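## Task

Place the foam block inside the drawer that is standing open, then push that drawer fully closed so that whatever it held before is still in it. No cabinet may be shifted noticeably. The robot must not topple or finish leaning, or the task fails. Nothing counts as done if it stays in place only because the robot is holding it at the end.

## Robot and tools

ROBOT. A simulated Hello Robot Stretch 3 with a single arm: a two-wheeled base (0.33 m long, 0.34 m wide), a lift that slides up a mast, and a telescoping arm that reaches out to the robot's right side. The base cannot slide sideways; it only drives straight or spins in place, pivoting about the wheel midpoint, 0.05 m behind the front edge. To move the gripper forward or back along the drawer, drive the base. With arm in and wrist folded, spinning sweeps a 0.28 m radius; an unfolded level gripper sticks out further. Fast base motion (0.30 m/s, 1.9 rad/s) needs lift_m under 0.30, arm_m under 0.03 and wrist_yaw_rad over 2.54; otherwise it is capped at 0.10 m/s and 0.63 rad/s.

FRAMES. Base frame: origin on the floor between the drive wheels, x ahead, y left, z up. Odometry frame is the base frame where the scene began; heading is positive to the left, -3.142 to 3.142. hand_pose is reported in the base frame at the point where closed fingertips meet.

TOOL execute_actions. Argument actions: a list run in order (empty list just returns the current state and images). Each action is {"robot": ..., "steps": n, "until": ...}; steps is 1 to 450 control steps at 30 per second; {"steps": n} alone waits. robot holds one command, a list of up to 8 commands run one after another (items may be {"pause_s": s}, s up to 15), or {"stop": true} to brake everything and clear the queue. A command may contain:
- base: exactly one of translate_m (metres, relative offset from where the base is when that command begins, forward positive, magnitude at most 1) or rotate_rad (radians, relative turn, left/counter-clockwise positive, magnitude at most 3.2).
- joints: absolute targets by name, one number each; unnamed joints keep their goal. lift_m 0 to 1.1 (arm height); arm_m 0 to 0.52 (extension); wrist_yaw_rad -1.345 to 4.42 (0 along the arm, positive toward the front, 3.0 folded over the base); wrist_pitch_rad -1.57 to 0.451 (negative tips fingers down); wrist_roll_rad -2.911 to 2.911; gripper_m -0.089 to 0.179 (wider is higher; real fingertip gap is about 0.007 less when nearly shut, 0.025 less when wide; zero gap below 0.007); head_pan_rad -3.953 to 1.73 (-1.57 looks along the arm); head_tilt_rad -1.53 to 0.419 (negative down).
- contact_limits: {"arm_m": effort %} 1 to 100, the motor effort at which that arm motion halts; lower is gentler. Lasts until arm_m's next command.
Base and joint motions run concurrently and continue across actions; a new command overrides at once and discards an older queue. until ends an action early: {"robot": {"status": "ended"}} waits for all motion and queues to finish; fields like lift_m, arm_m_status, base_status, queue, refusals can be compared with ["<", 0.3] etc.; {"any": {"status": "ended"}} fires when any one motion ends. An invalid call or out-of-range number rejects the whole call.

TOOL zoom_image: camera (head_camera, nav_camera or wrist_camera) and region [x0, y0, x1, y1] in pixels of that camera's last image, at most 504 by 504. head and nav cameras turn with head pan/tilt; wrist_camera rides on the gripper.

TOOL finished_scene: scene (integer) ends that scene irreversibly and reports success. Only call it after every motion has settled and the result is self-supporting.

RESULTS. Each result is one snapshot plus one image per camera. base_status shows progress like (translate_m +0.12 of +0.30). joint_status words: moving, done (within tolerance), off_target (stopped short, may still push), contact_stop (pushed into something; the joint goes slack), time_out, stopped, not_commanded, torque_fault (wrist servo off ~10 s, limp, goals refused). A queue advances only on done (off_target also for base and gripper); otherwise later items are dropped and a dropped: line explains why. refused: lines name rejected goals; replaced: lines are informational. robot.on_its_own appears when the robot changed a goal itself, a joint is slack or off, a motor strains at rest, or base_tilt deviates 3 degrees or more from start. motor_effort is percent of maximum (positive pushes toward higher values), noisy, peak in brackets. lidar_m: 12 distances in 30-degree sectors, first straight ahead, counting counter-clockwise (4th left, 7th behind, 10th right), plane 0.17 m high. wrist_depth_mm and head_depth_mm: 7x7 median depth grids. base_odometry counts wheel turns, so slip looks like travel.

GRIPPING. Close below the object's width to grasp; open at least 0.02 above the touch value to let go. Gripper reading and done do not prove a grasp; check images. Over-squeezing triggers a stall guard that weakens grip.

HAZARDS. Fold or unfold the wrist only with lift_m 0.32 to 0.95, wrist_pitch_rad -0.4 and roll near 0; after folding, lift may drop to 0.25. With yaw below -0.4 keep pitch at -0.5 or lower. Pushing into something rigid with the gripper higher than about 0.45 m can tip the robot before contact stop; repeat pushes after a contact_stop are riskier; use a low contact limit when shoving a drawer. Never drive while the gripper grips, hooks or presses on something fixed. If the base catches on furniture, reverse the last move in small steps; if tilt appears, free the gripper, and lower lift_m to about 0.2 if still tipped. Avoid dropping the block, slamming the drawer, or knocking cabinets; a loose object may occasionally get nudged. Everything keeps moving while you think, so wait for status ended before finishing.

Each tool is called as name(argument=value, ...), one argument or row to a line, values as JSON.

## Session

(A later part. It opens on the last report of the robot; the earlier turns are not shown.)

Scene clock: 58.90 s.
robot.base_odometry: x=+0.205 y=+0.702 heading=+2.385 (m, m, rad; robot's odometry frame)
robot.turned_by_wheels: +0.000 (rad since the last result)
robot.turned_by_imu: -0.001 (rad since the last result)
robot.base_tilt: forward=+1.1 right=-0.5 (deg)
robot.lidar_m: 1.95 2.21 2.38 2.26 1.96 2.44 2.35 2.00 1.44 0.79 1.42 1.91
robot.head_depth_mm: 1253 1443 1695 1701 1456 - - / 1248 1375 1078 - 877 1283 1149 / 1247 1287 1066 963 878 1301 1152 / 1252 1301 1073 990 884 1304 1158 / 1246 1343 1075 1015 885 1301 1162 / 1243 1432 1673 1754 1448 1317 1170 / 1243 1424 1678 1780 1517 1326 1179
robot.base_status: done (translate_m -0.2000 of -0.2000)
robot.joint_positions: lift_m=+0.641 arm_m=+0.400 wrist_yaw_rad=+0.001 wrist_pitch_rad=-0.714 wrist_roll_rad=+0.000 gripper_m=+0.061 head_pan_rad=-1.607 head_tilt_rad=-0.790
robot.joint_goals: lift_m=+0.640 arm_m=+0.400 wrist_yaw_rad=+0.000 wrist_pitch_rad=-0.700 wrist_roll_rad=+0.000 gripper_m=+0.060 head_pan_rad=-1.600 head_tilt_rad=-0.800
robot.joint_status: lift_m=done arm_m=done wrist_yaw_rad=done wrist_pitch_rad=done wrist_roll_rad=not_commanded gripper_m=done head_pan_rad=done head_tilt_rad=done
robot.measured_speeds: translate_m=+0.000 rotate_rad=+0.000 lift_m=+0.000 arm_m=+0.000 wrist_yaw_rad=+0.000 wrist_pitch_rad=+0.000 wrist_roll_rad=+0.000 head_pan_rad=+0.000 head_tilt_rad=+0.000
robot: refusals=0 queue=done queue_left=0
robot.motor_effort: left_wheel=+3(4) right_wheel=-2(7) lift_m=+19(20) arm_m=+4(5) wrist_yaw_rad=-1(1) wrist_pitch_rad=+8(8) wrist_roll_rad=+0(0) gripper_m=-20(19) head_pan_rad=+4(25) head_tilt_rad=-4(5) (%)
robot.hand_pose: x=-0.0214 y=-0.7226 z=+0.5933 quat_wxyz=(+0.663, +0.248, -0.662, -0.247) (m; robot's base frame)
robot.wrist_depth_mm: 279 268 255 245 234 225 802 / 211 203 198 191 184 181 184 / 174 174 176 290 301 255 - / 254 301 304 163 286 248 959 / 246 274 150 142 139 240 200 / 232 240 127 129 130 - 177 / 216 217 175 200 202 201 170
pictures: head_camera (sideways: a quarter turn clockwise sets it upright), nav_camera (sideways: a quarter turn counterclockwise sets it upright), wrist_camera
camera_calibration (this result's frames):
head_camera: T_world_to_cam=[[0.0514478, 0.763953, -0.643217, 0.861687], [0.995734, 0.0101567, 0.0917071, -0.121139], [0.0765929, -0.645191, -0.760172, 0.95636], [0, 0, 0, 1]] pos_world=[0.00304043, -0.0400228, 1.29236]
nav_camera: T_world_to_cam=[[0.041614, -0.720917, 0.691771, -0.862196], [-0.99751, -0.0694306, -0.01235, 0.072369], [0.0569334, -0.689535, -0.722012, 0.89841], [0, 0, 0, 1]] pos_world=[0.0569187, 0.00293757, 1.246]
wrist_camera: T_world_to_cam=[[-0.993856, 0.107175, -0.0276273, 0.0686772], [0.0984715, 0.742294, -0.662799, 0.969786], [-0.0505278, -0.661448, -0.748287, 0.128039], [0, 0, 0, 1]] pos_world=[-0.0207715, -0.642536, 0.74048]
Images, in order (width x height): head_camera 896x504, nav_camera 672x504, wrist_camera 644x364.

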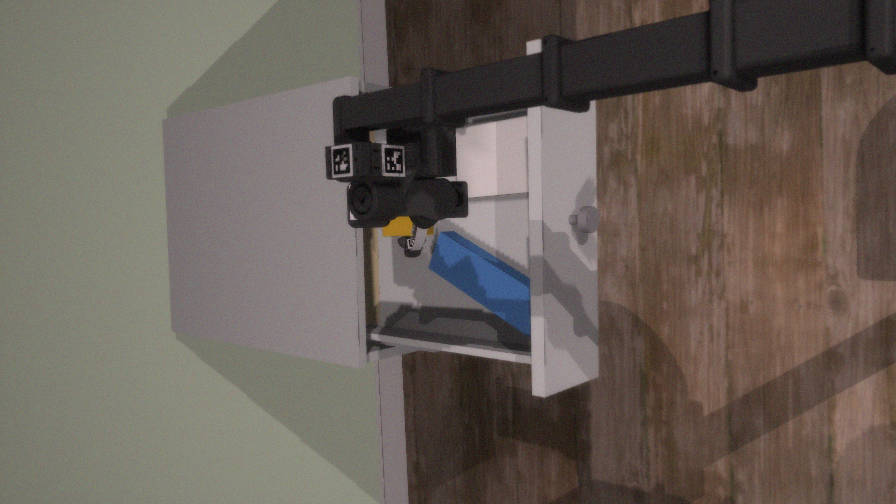

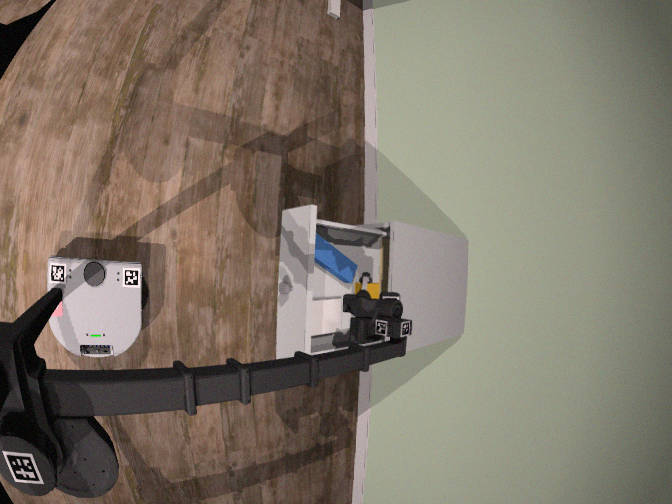

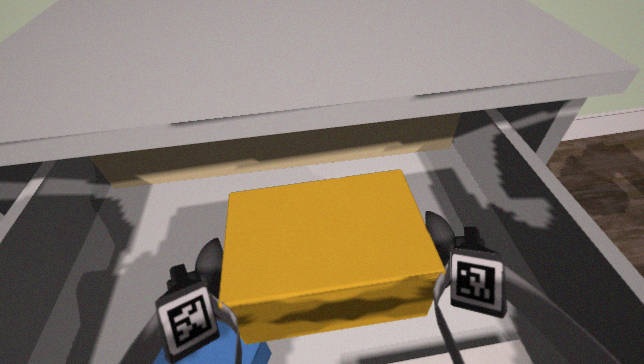

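execute_actions(
  actions=[
    {"robot":[{"joints":{"lift_m":0.615}},{"joints":{"arm_m":0.44}},{"joints":{"lift_m":0.588}},{"joints":{"gripper_m":0.13}},{"joints":{"lift_m":0.62}}],"steps":450,"until":{"robot":{"status":"ended"}}},
  ],
)

execute_actions(
  actions=[
    {"robot":[{"joints":{"lift_m":0.72,"arm_m":0.39}},{"joints":{"arm_m":0.08,"gripper_m":0,"wrist_pitch_rad":-0.6}},{"joints":{"lift_m":0.63}}],"steps":450,"until":{"robot":{"status":"ended"}}},
  ],
)

Scene clock: 64.23 s.
robot.base_odometry: x=+0.205 y=+0.702 heading=+2.385 (m, m, rad; robot's odometry frame)
robot.turned_by_wheels: +0.000 (rad since the last result)
robot.turned_by_imu: -0.001 (rad since the last result)
robot.base_tilt: forward=+1.0 right=-0.4 (deg)
robot.lidar_m: 1.95 2.21 2.38 2.27 1.95 2.44 2.34 2.00 1.44 0.78 1.42 1.91
robot.head_depth_mm: 1251 1443 1691 1714 1453 - - / 1253 1376 1078 1002 877 1286 1145 / 1242 1278 1087 978 875 1290 1153 / 1246 1299 1076 990 884 1303 1156 / 1250 1345 1077 1015 884 1309 1163 / 1240 1425 1681 1762 1447 1320 1170 / 1242 1425 1677 1797 1519 1328 1178
robot.base_status: done (translate_m -0.2000 of -0.2000)
robot.joint_positions: lift_m=+0.619 arm_m=+0.440 wrist_yaw_rad=+0.001 wrist_pitch_rad=-0.714 wrist_roll_rad=+0.000 gripper_m=+0.130 head_pan_rad=-1.607 head_tilt_rad=-0.790
robot.joint_goals: lift_m=+0.620 arm_m=+0.440 wrist_yaw_rad=+0.000 wrist_pitch_rad=-0.700 wrist_roll_rad=+0.000 gripper_m=+0.130 head_pan_rad=-1.600 head_tilt_rad=-0.800
robot.joint_status: lift_m=done arm_m=done wrist_yaw_rad=done wrist_pitch_rad=done wrist_roll_rad=not_commanded gripper_m=done head_pan_rad=done head_tilt_rad=done
robot.measured_speeds: translate_m=+0.000 rotate_rad=+0.000 lift_m=+0.000 arm_m=+0.000 wrist_yaw_rad=+0.000 wrist_pitch_rad=+0.000 wrist_roll_rad=+0.000 head_pan_rad=+0.000 head_tilt_rad=+0.000
robot: refusals=0 queue=done queue_left=0
robot.motor_effort: left_wheel=+3(2) right_wheel=-2(2) lift_m=+48(52) arm_m=+4(4) wrist_yaw_rad=-1(0) wrist_pitch_rad=+8(8) wrist_roll_rad=+0(0) gripper_m=+1(94) head_pan_rad=+2(5) head_tilt_rad=-3(4) (%)
robot.hand_pose: x=-0.0214 y=-0.7626 z=+0.5721 quat_wxyz=(+0.663, +0.248, -0.662, -0.247) (m; robot's base frame)
robot.wrist_depth_mm: 217 208 200 190 182 176 168 / 165 159 154 148 143 139 137 / 132 130 132 133 138 214 192 / 237 259 263 267 268 246 195 / 237 248 241 183 224 225 173 / 220 222 173 162 167 - 170 / 196 - 184 157 178 182 173
pictures: head_camera (sideways: a quarter turn clockwise sets it upright), nav_camera (sideways: a quarter turn counterclockwise sets it upright), wrist_camera
camera_calibration (this result's frames):
head_camera: T_world_to_cam=[[0.0514297, 0.763955, -0.643217, 0.861687], [0.995734, 0.0101802, 0.0917071, -0.121139], [0.0766081, -0.64519, -0.760172, 0.95636], [0, 0, 0, 1]] pos_world=[0.00304137, -0.0400228, 1.29236]
nav_camera: T_world_to_cam=[[0.041631, -0.720916, 0.691771, -0.862197], [-0.997509, -0.0694541, -0.01235, 0.072369], [0.0569496, -0.689533, -0.722011, 0.89841], [0, 0, 0, 1]] pos_world=[0.0569186, 0.00293876, 1.246]
wrist_camera: T_world_to_cam=[[-0.993856, 0.107177, -0.0276272, 0.0723804], [0.0984728, 0.742294, -0.662799, 0.985449], [-0.050529, -0.661447, -0.748287, 0.0857439], [0, 0, 0, 1]] pos_world=[-0.0207717, -0.682535, 0.719316]
Images, in order (width x height): head_camera 896x504, nav_camera 672x504, wrist_camera 644x364.

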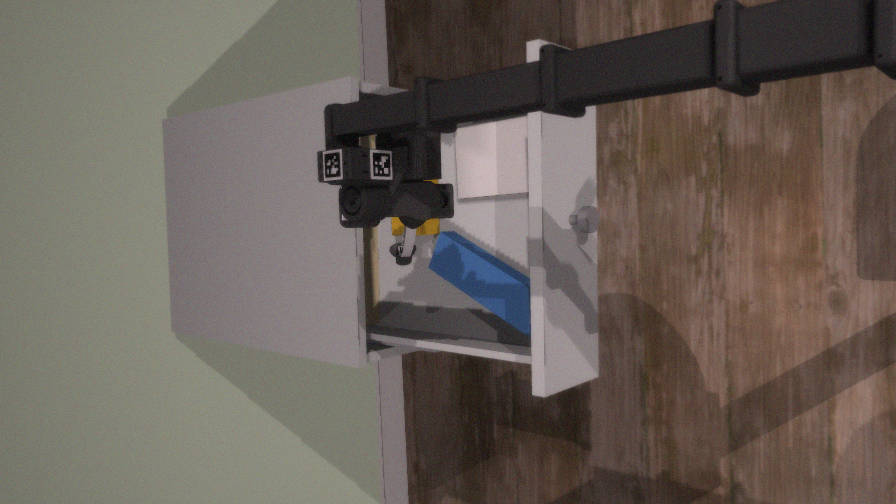

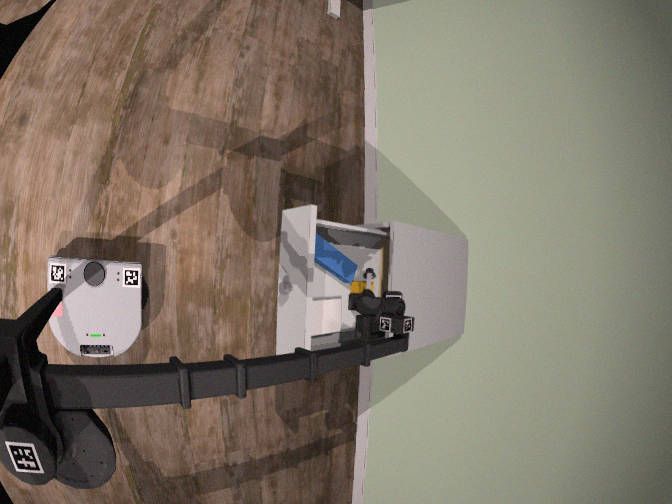

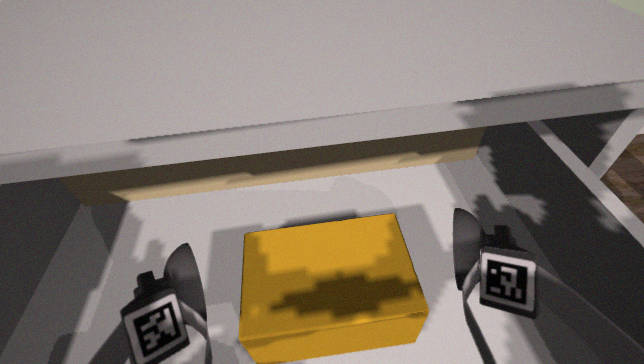

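Scene clock: 70.80 s.
robot.base_odometry: x=+0.205 y=+0.702 heading=+2.385 (m, m, rad; robot's odometry frame)
robot.turned_by_wheels: +0.000 (rad since the last result)
robot.turned_by_imu: -0.001 (rad since the last result)
robot.base_tilt: forward=+1.2 right=-0.4 (deg)
robot.lidar_m: 1.95 2.21 2.38 2.27 1.95 2.44 2.34 2.00 1.44 0.79 1.43 1.91
robot.head_depth_mm: 1253 1435 1693 1707 1435 1311 - / 1255 1380 1054 1019 876 - 1130 / 1247 1288 1061 1015 846 - 1139 / 1247 1299 1071 1007 881 1300 1154 / 1249 1340 1075 1013 887 1313 1163 / 1245 1427 1682 1766 1446 1316 1170 / 1240 1427 1672 1773 1516 1329 1175
robot.base_status: done (translate_m -0.2000 of -0.2000)
robot.joint_positions: lift_m=+0.631 arm_m=+0.080 wrist_yaw_rad=+0.001 wrist_pitch_rad=-0.617 wrist_roll_rad=+0.000 gripper_m=+0.000 head_pan_rad=-1.607 head_tilt_rad=-0.790
robot.joint_goals: lift_m=+0.630 arm_m=+0.080 wrist_yaw_rad=+0.000 wrist_pitch_rad=-0.600 wrist_roll_rad=+0.000 gripper_m=+0.000 head_pan_rad=-1.600 head_tilt_rad=-0.800
robot.joint_status: lift_m=done arm_m=done wrist_yaw_rad=done wrist_pitch_rad=done wrist_roll_rad=not_commanded gripper_m=done head_pan_rad=done head_tilt_rad=done
robot.measured_speeds: translate_m=+0.000 rotate_rad=+0.000 lift_m=+0.000 arm_m=+0.000 wrist_yaw_rad=+0.000 wrist_pitch_rad=+0.000 wrist_roll_rad=+0.000 head_pan_rad=+0.000 head_tilt_rad=+0.000
robot: refusals=0 queue=done queue_left=0
robot.motor_effort: left_wheel=+1(2) right_wheel=-2(2) lift_m=+19(50) arm_m=-5(4) wrist_yaw_rad=+0(0) wrist_pitch_rad=+10(10) wrist_roll_rad=+0(0) gripper_m=-2(93) head_pan_rad=+3(4) head_tilt_rad=-4(4) (%)
robot.hand_pose: x=-0.0214 y=-0.4202 z=+0.6013 quat_wxyz=(+0.674, +0.215, -0.673, -0.215) (m; robot's base frame)
robot.wrist_depth_mm: 884 462 522 532 564 - - / 973 526 534 470 470 - - / - 401 390 399 208 204 - / 195 197 197 205 215 223 - / 209 218 226 227 247 264 897 / 247 255 264 - 812 796 790 / 766 751 742 713 703 702 689
pictures: head_camera (sideways: a quarter turn clockwise sets it upright), nav_camera (sideways: a quarter turn counterclockwise sets it upright), wrist_camera
camera_calibration (this result's frames):
head_camera: T_world_to_cam=[[0.0512371, 0.763978, -0.643205, 0.861672], [0.995731, 0.0104303, 0.0917078, -0.12114], [0.0767715, -0.645158, -0.760182, 0.956372], [0, 0, 0, 1]] pos_world=[0.00305149, -0.0400235, 1.29236]
nav_camera: T_world_to_cam=[[0.0418127, -0.720917, 0.691759, -0.862183], [-0.997491, -0.0697059, -0.0123516, 0.072371], [0.0571242, -0.689507, -0.722022, 0.898423], [0, 0, 0, 1]] pos_world=[0.0569179, 0.00295249, 1.246]
wrist_camera: T_world_to_cam=[[-0.993862, 0.103935, -0.0379001, 0.0413386], [0.0984728, 0.674986, -0.73123, 0.763533], [-0.0504183, -0.730473, -0.681078, 0.264608], [0, 0, 0, 1]] pos_world=[-0.0207613, -0.326381, 0.740103]
Images, in order (width x height): head_camera 896x504, nav_camera 672x504, wrist_camera 644x364.

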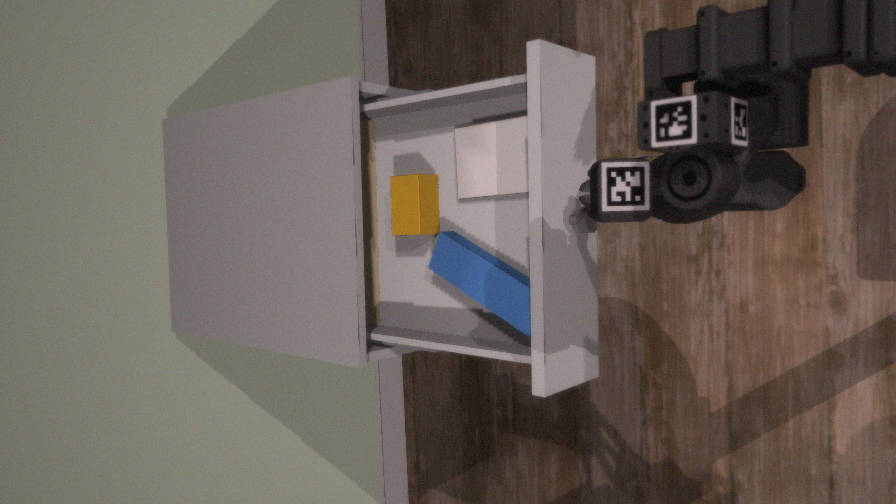

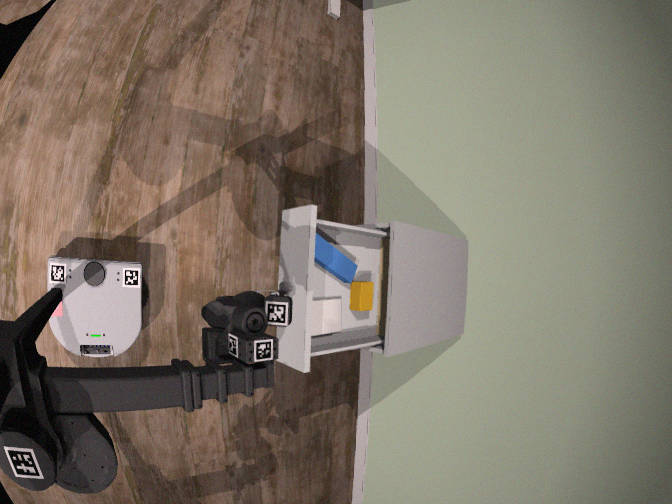

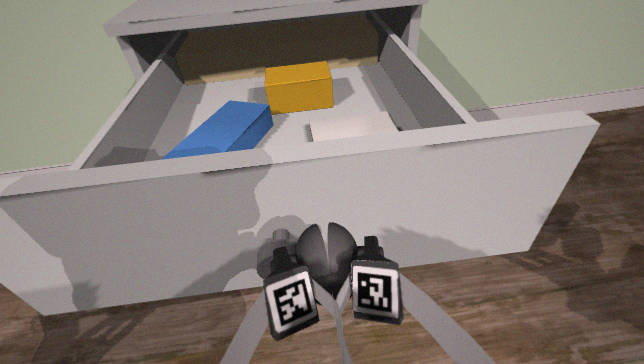

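execute_actions(
  actions=[
    {"robot":[{"joints":{"arm_m":0.12,"lift_m":0.624}},{"joints":{"arm_m":0.38},"contact_limits":{"arm_m":20}},{"joints":{"arm_m":0.435},"contact_limits":{"arm_m":20}}],"steps":450,"until":{"robot":{"status":"ended"}}},
  ],
)

execute_actions(
  actions=[
    {"robot":{"joints":{"arm_m":0.4,"lift_m":0.65}},"steps":450,"until":{"robot":{"status":"ended"}}},
  ],
)

Scene clock: 76.60 s.
robot.base_odometry: x=+0.205 y=+0.702 heading=+2.385 (m, m, rad; robot's odometry frame)
robot.turned_by_wheels: +0.000 (rad since the last result)
robot.turned_by_imu: -0.001 (rad since the last result)
robot.base_tilt: forward=+1.2 right=-0.5 (deg)
robot.lidar_m: 1.95 2.20 2.38 2.27 1.96 2.45 2.34 2.01 1.44 0.79 1.42 1.91
robot.head_depth_mm: 1256 1439 1681 1712 1473 - - / 1249 1380 1053 1208 1388 1290 1144 / 1248 1285 1083 1210 1390 1299 1152 / 1249 1293 1042 1136 1404 1307 1163 / 1243 1342 1049 1138 1467 1315 1163 / 1240 1435 1669 1767 1512 1317 1170 / 1241 1429 1672 1786 1521 1329 1180
robot.base_status: done (translate_m -0.2000 of -0.2000)
robot.joint_positions: lift_m=+0.625 arm_m=+0.434 wrist_yaw_rad=-0.002 wrist_pitch_rad=-0.641 wrist_roll_rad=+0.000 gripper_m=+0.000 head_pan_rad=-1.607 head_tilt_rad=-0.790
robot.joint_goals: lift_m=+0.624 arm_m=+0.435 wrist_yaw_rad=+0.000 wrist_pitch_rad=-0.600 wrist_roll_rad=+0.000 gripper_m=+0.000 head_pan_rad=-1.600 head_tilt_rad=-0.800
robot.joint_status: lift_m=done arm_m=done wrist_yaw_rad=done wrist_pitch_rad=done wrist_roll_rad=not_commanded gripper_m=done head_pan_rad=done head_tilt_rad=done
robot.measured_speeds: translate_m=+0.000 rotate_rad=+0.000 lift_m=+0.000 arm_m=+0.000 wrist_yaw_rad=+0.000 wrist_pitch_rad=+0.000 wrist_roll_rad=+0.000 head_pan_rad=+0.000 head_tilt_rad=+0.000
robot: refusals=0 queue=done queue_left=0
robot.motor_effort: left_wheel=+2(3) right_wheel=-1(2) lift_m=+18(20) arm_m=+13(12) wrist_yaw_rad=+2(2) wrist_pitch_rad=+24(25) wrist_roll_rad=+0(0) gripper_m=-1(2) head_pan_rad=+3(3) head_tilt_rad=-4(4) (%)
robot.contact_limits: arm_m 20 (drawing in: default 31, maximum 50; extending or still: default 41, maximum 67)
robot.hand_pose: x=-0.0219 y=-0.7700 z=+0.5907 quat_wxyz=(+0.671, +0.222, -0.671, -0.224) (m; robot's base frame)
robot.wrist_depth_mm: 581 315 295 277 263 249 738 / 229 222 212 203 193 185 178 / 176 170 165 159 153 150 151 / 142 144 145 149 157 163 171 / 153 159 166 169 182 194 211 / 180 189 197 - 221 240 747 / 218 230 244 273 294 321 670
pictures: head_camera (sideways: a quarter turn clockwise sets it upright), nav_camera (sideways: a quarter turn counterclockwise sets it upright), wrist_camera
camera_calibration (this result's frames):
head_camera: T_world_to_cam=[[0.0512397, 0.76405, -0.643118, 0.861559], [0.995731, 0.01042, 0.091713, -0.121147], [0.0767747, -0.645072, -0.760255, 0.956467], [0, 0, 0, 1]] pos_world=[0.00305153, -0.0400224, 1.29235]
nav_camera: T_world_to_cam=[[0.04181, -0.720995, 0.691678, -0.862077], [-0.997491, -0.0697046, -0.0123636, 0.0723866], [0.0571272, -0.689426, -0.7221, 0.898524], [0, 0, 0, 1]] pos_world=[0.0569181, 0.00295881, 1.246]
wrist_camera: T_world_to_cam=[[-0.993566, 0.107586, -0.0353852, 0.07809], [0.100391, 0.691993, -0.714889, 0.995413], [-0.0524256, -0.713842, -0.698342, 0.0248098], [0, 0, 0, 1]] pos_world=[-0.0210423, -0.67951, 0.731699]
Images, in order (width x height): head_camera 896x504, nav_camera 672x504, wrist_camera 644x364.

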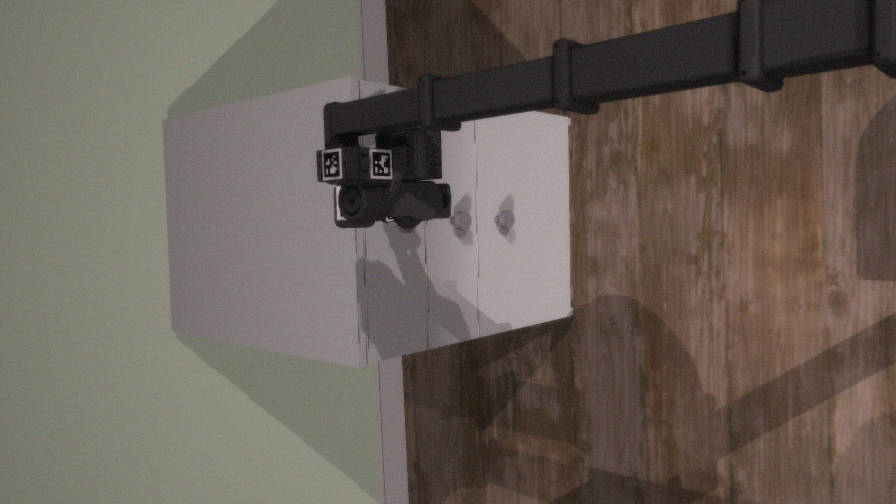

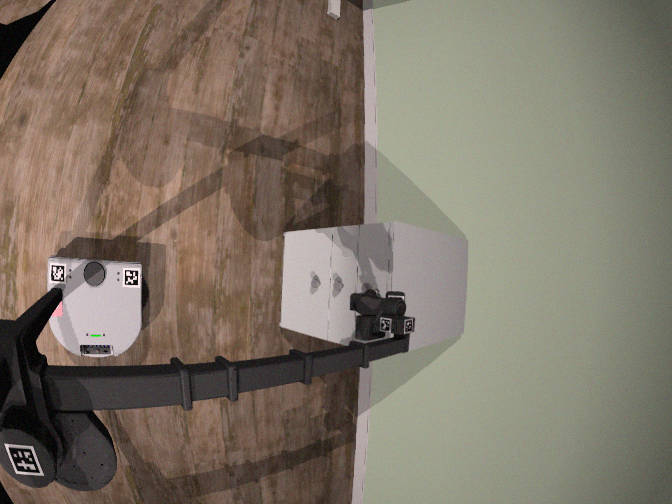

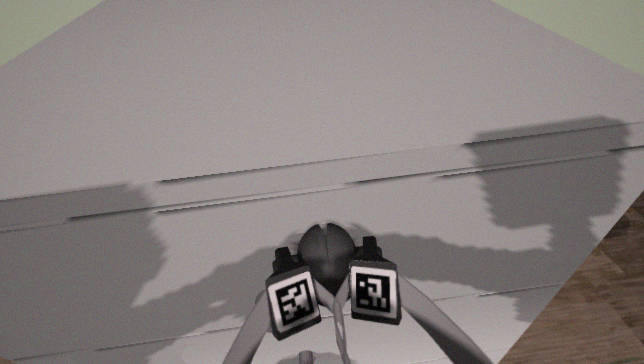

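Scene clock: 77.73 s.
robot.base_odometry: x=+0.205 y=+0.702 heading=+2.385 (m, m, rad; robot's odometry frame)
robot.turned_by_wheels: +0.000 (rad since the last result)
robot.turned_by_imu: +0.000 (rad since the last result)
robot.base_tilt: forward=+1.1 right=-0.4 (deg)
robot.lidar_m: 1.95 2.21 2.39 2.27 1.96 2.45 2.34 2.01 1.44 0.79 1.43 1.91
robot.head_depth_mm: 1253 1437 1690 1703 1487 - - / 1250 1377 1080 - 1410 1285 1144 / 1247 1281 1087 1206 1387 1290 1156 / 1246 1304 1038 1137 1405 1300 1154 / 1244 1348 1050 1139 1468 1314 1167 / 1243 1434 1672 1776 1512 1311 1172 / 1245 1429 1688 1787 1511 1329 1179
robot.base_status: done (translate_m -0.2000 of -0.2000)
robot.joint_positions: lift_m=+0.649 arm_m=+0.400 wrist_yaw_rad=-0.002 wrist_pitch_rad=-0.618 wrist_roll_rad=+0.000 gripper_m=+0.000 head_pan_rad=-1.607 head_tilt_rad=-0.790
robot.joint_goals: lift_m=+0.650 arm_m=+0.400 wrist_yaw_rad=+0.000 wrist_pitch_rad=-0.600 wrist_roll_rad=+0.000 gripper_m=+0.000 head_pan_rad=-1.600 head_tilt_rad=-0.800
robot.joint_status: lift_m=done arm_m=done wrist_yaw_rad=done wrist_pitch_rad=done wrist_roll_rad=not_commanded gripper_m=done head_pan_rad=done head_tilt_rad=done
robot.measured_speeds: translate_m=+0.000 rotate_rad=+0.000 lift_m=+0.000 arm_m=+0.000 wrist_yaw_rad=+0.000 wrist_pitch_rad=+0.000 wrist_roll_rad=+0.000 head_pan_rad=+0.000 head_tilt_rad=+0.000
robot: refusals=0 queue=done queue_left=0
robot.motor_effort: left_wheel=+2(1) right_wheel=-1(2) lift_m=+49(50) arm_m=-5(11) wrist_yaw_rad=+2(1) wrist_pitch_rad=+11(24) wrist_roll_rad=+0(0) gripper_m=-3(1) head_pan_rad=+3(2) head_tilt_rad=-4(3) (%)
robot.hand_pose: x=-0.0219 y=-0.7401 z=+0.6200 quat_wxyz=(+0.674, +0.215, -0.673, -0.216) (m; robot's base frame)
robot.wrist_depth_mm: 624 492 425 389 369 748 791 / 666 306 290 277 263 253 881 / 240 231 223 215 206 200 203 / 190 186 188 190 198 206 994 / 193 201 210 213 230 243 888 / 225 235 245 - 272 303 794 / 750 285 301 323 357 694 710
pictures: head_camera (sideways: a quarter turn clockwise sets it upright), nav_camera (sideways: a quarter turn counterclockwise sets it upright), wrist_camera
camera_calibration (this result's frames):
head_camera: T_world_to_cam=[[0.0512401, 0.764062, -0.643104, 0.861541], [0.995731, 0.0104183, 0.0917139, -0.121148], [0.0767752, -0.645058, -0.760267, 0.956482], [0, 0, 0, 1]] pos_world=[0.00305154, -0.0400222, 1.29235]
nav_camera: T_world_to_cam=[[0.0418095, -0.721008, 0.691665, -0.862059], [-0.997491, -0.0697044, -0.0123655, 0.0723891], [0.0571277, -0.689412, -0.722113, 0.898541], [0, 0, 0, 1]] pos_world=[0.0569182, 0.00295985, 1.246]
wrist_camera: T_world_to_cam=[[-0.993595, 0.106478, -0.037822, 0.076642], [0.100182, 0.675277, -0.730729, 0.993089], [-0.0522664, -0.729838, -0.681619, 0.0444053], [0, 0, 0, 1]] pos_world=[-0.0210172, -0.646362, 0.758845]
Images, in order (width x height): head_camera 896x504, nav_camera 672x504, wrist_camera 644x364.

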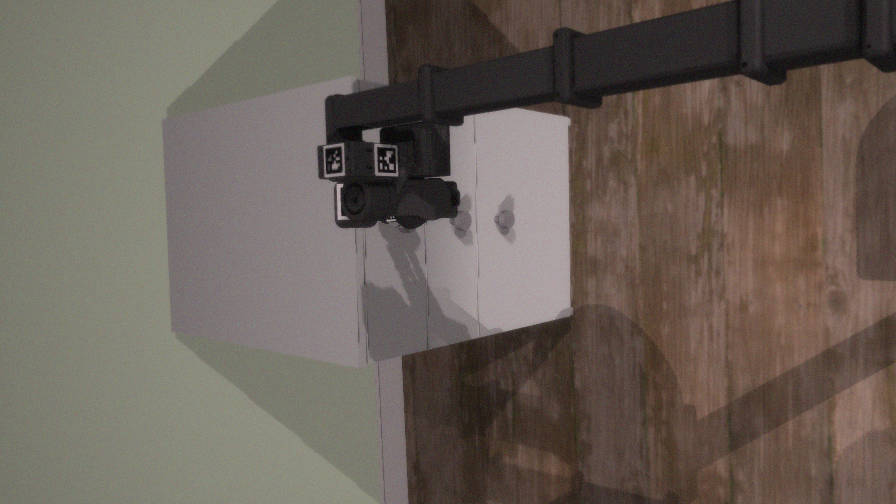

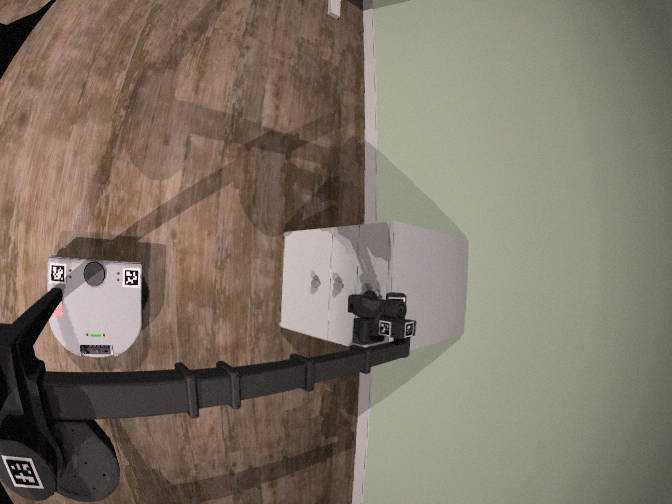

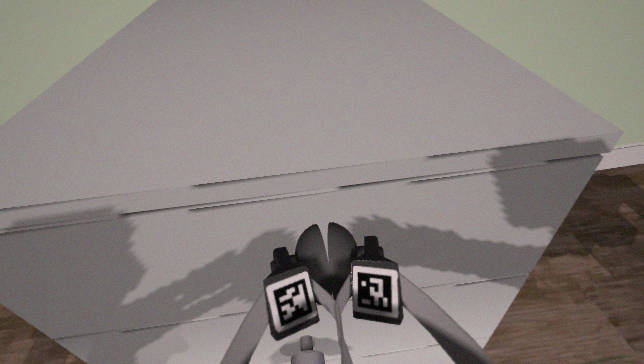

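finished_scene(
  scene=2,
)

The scene is finished: the task was done.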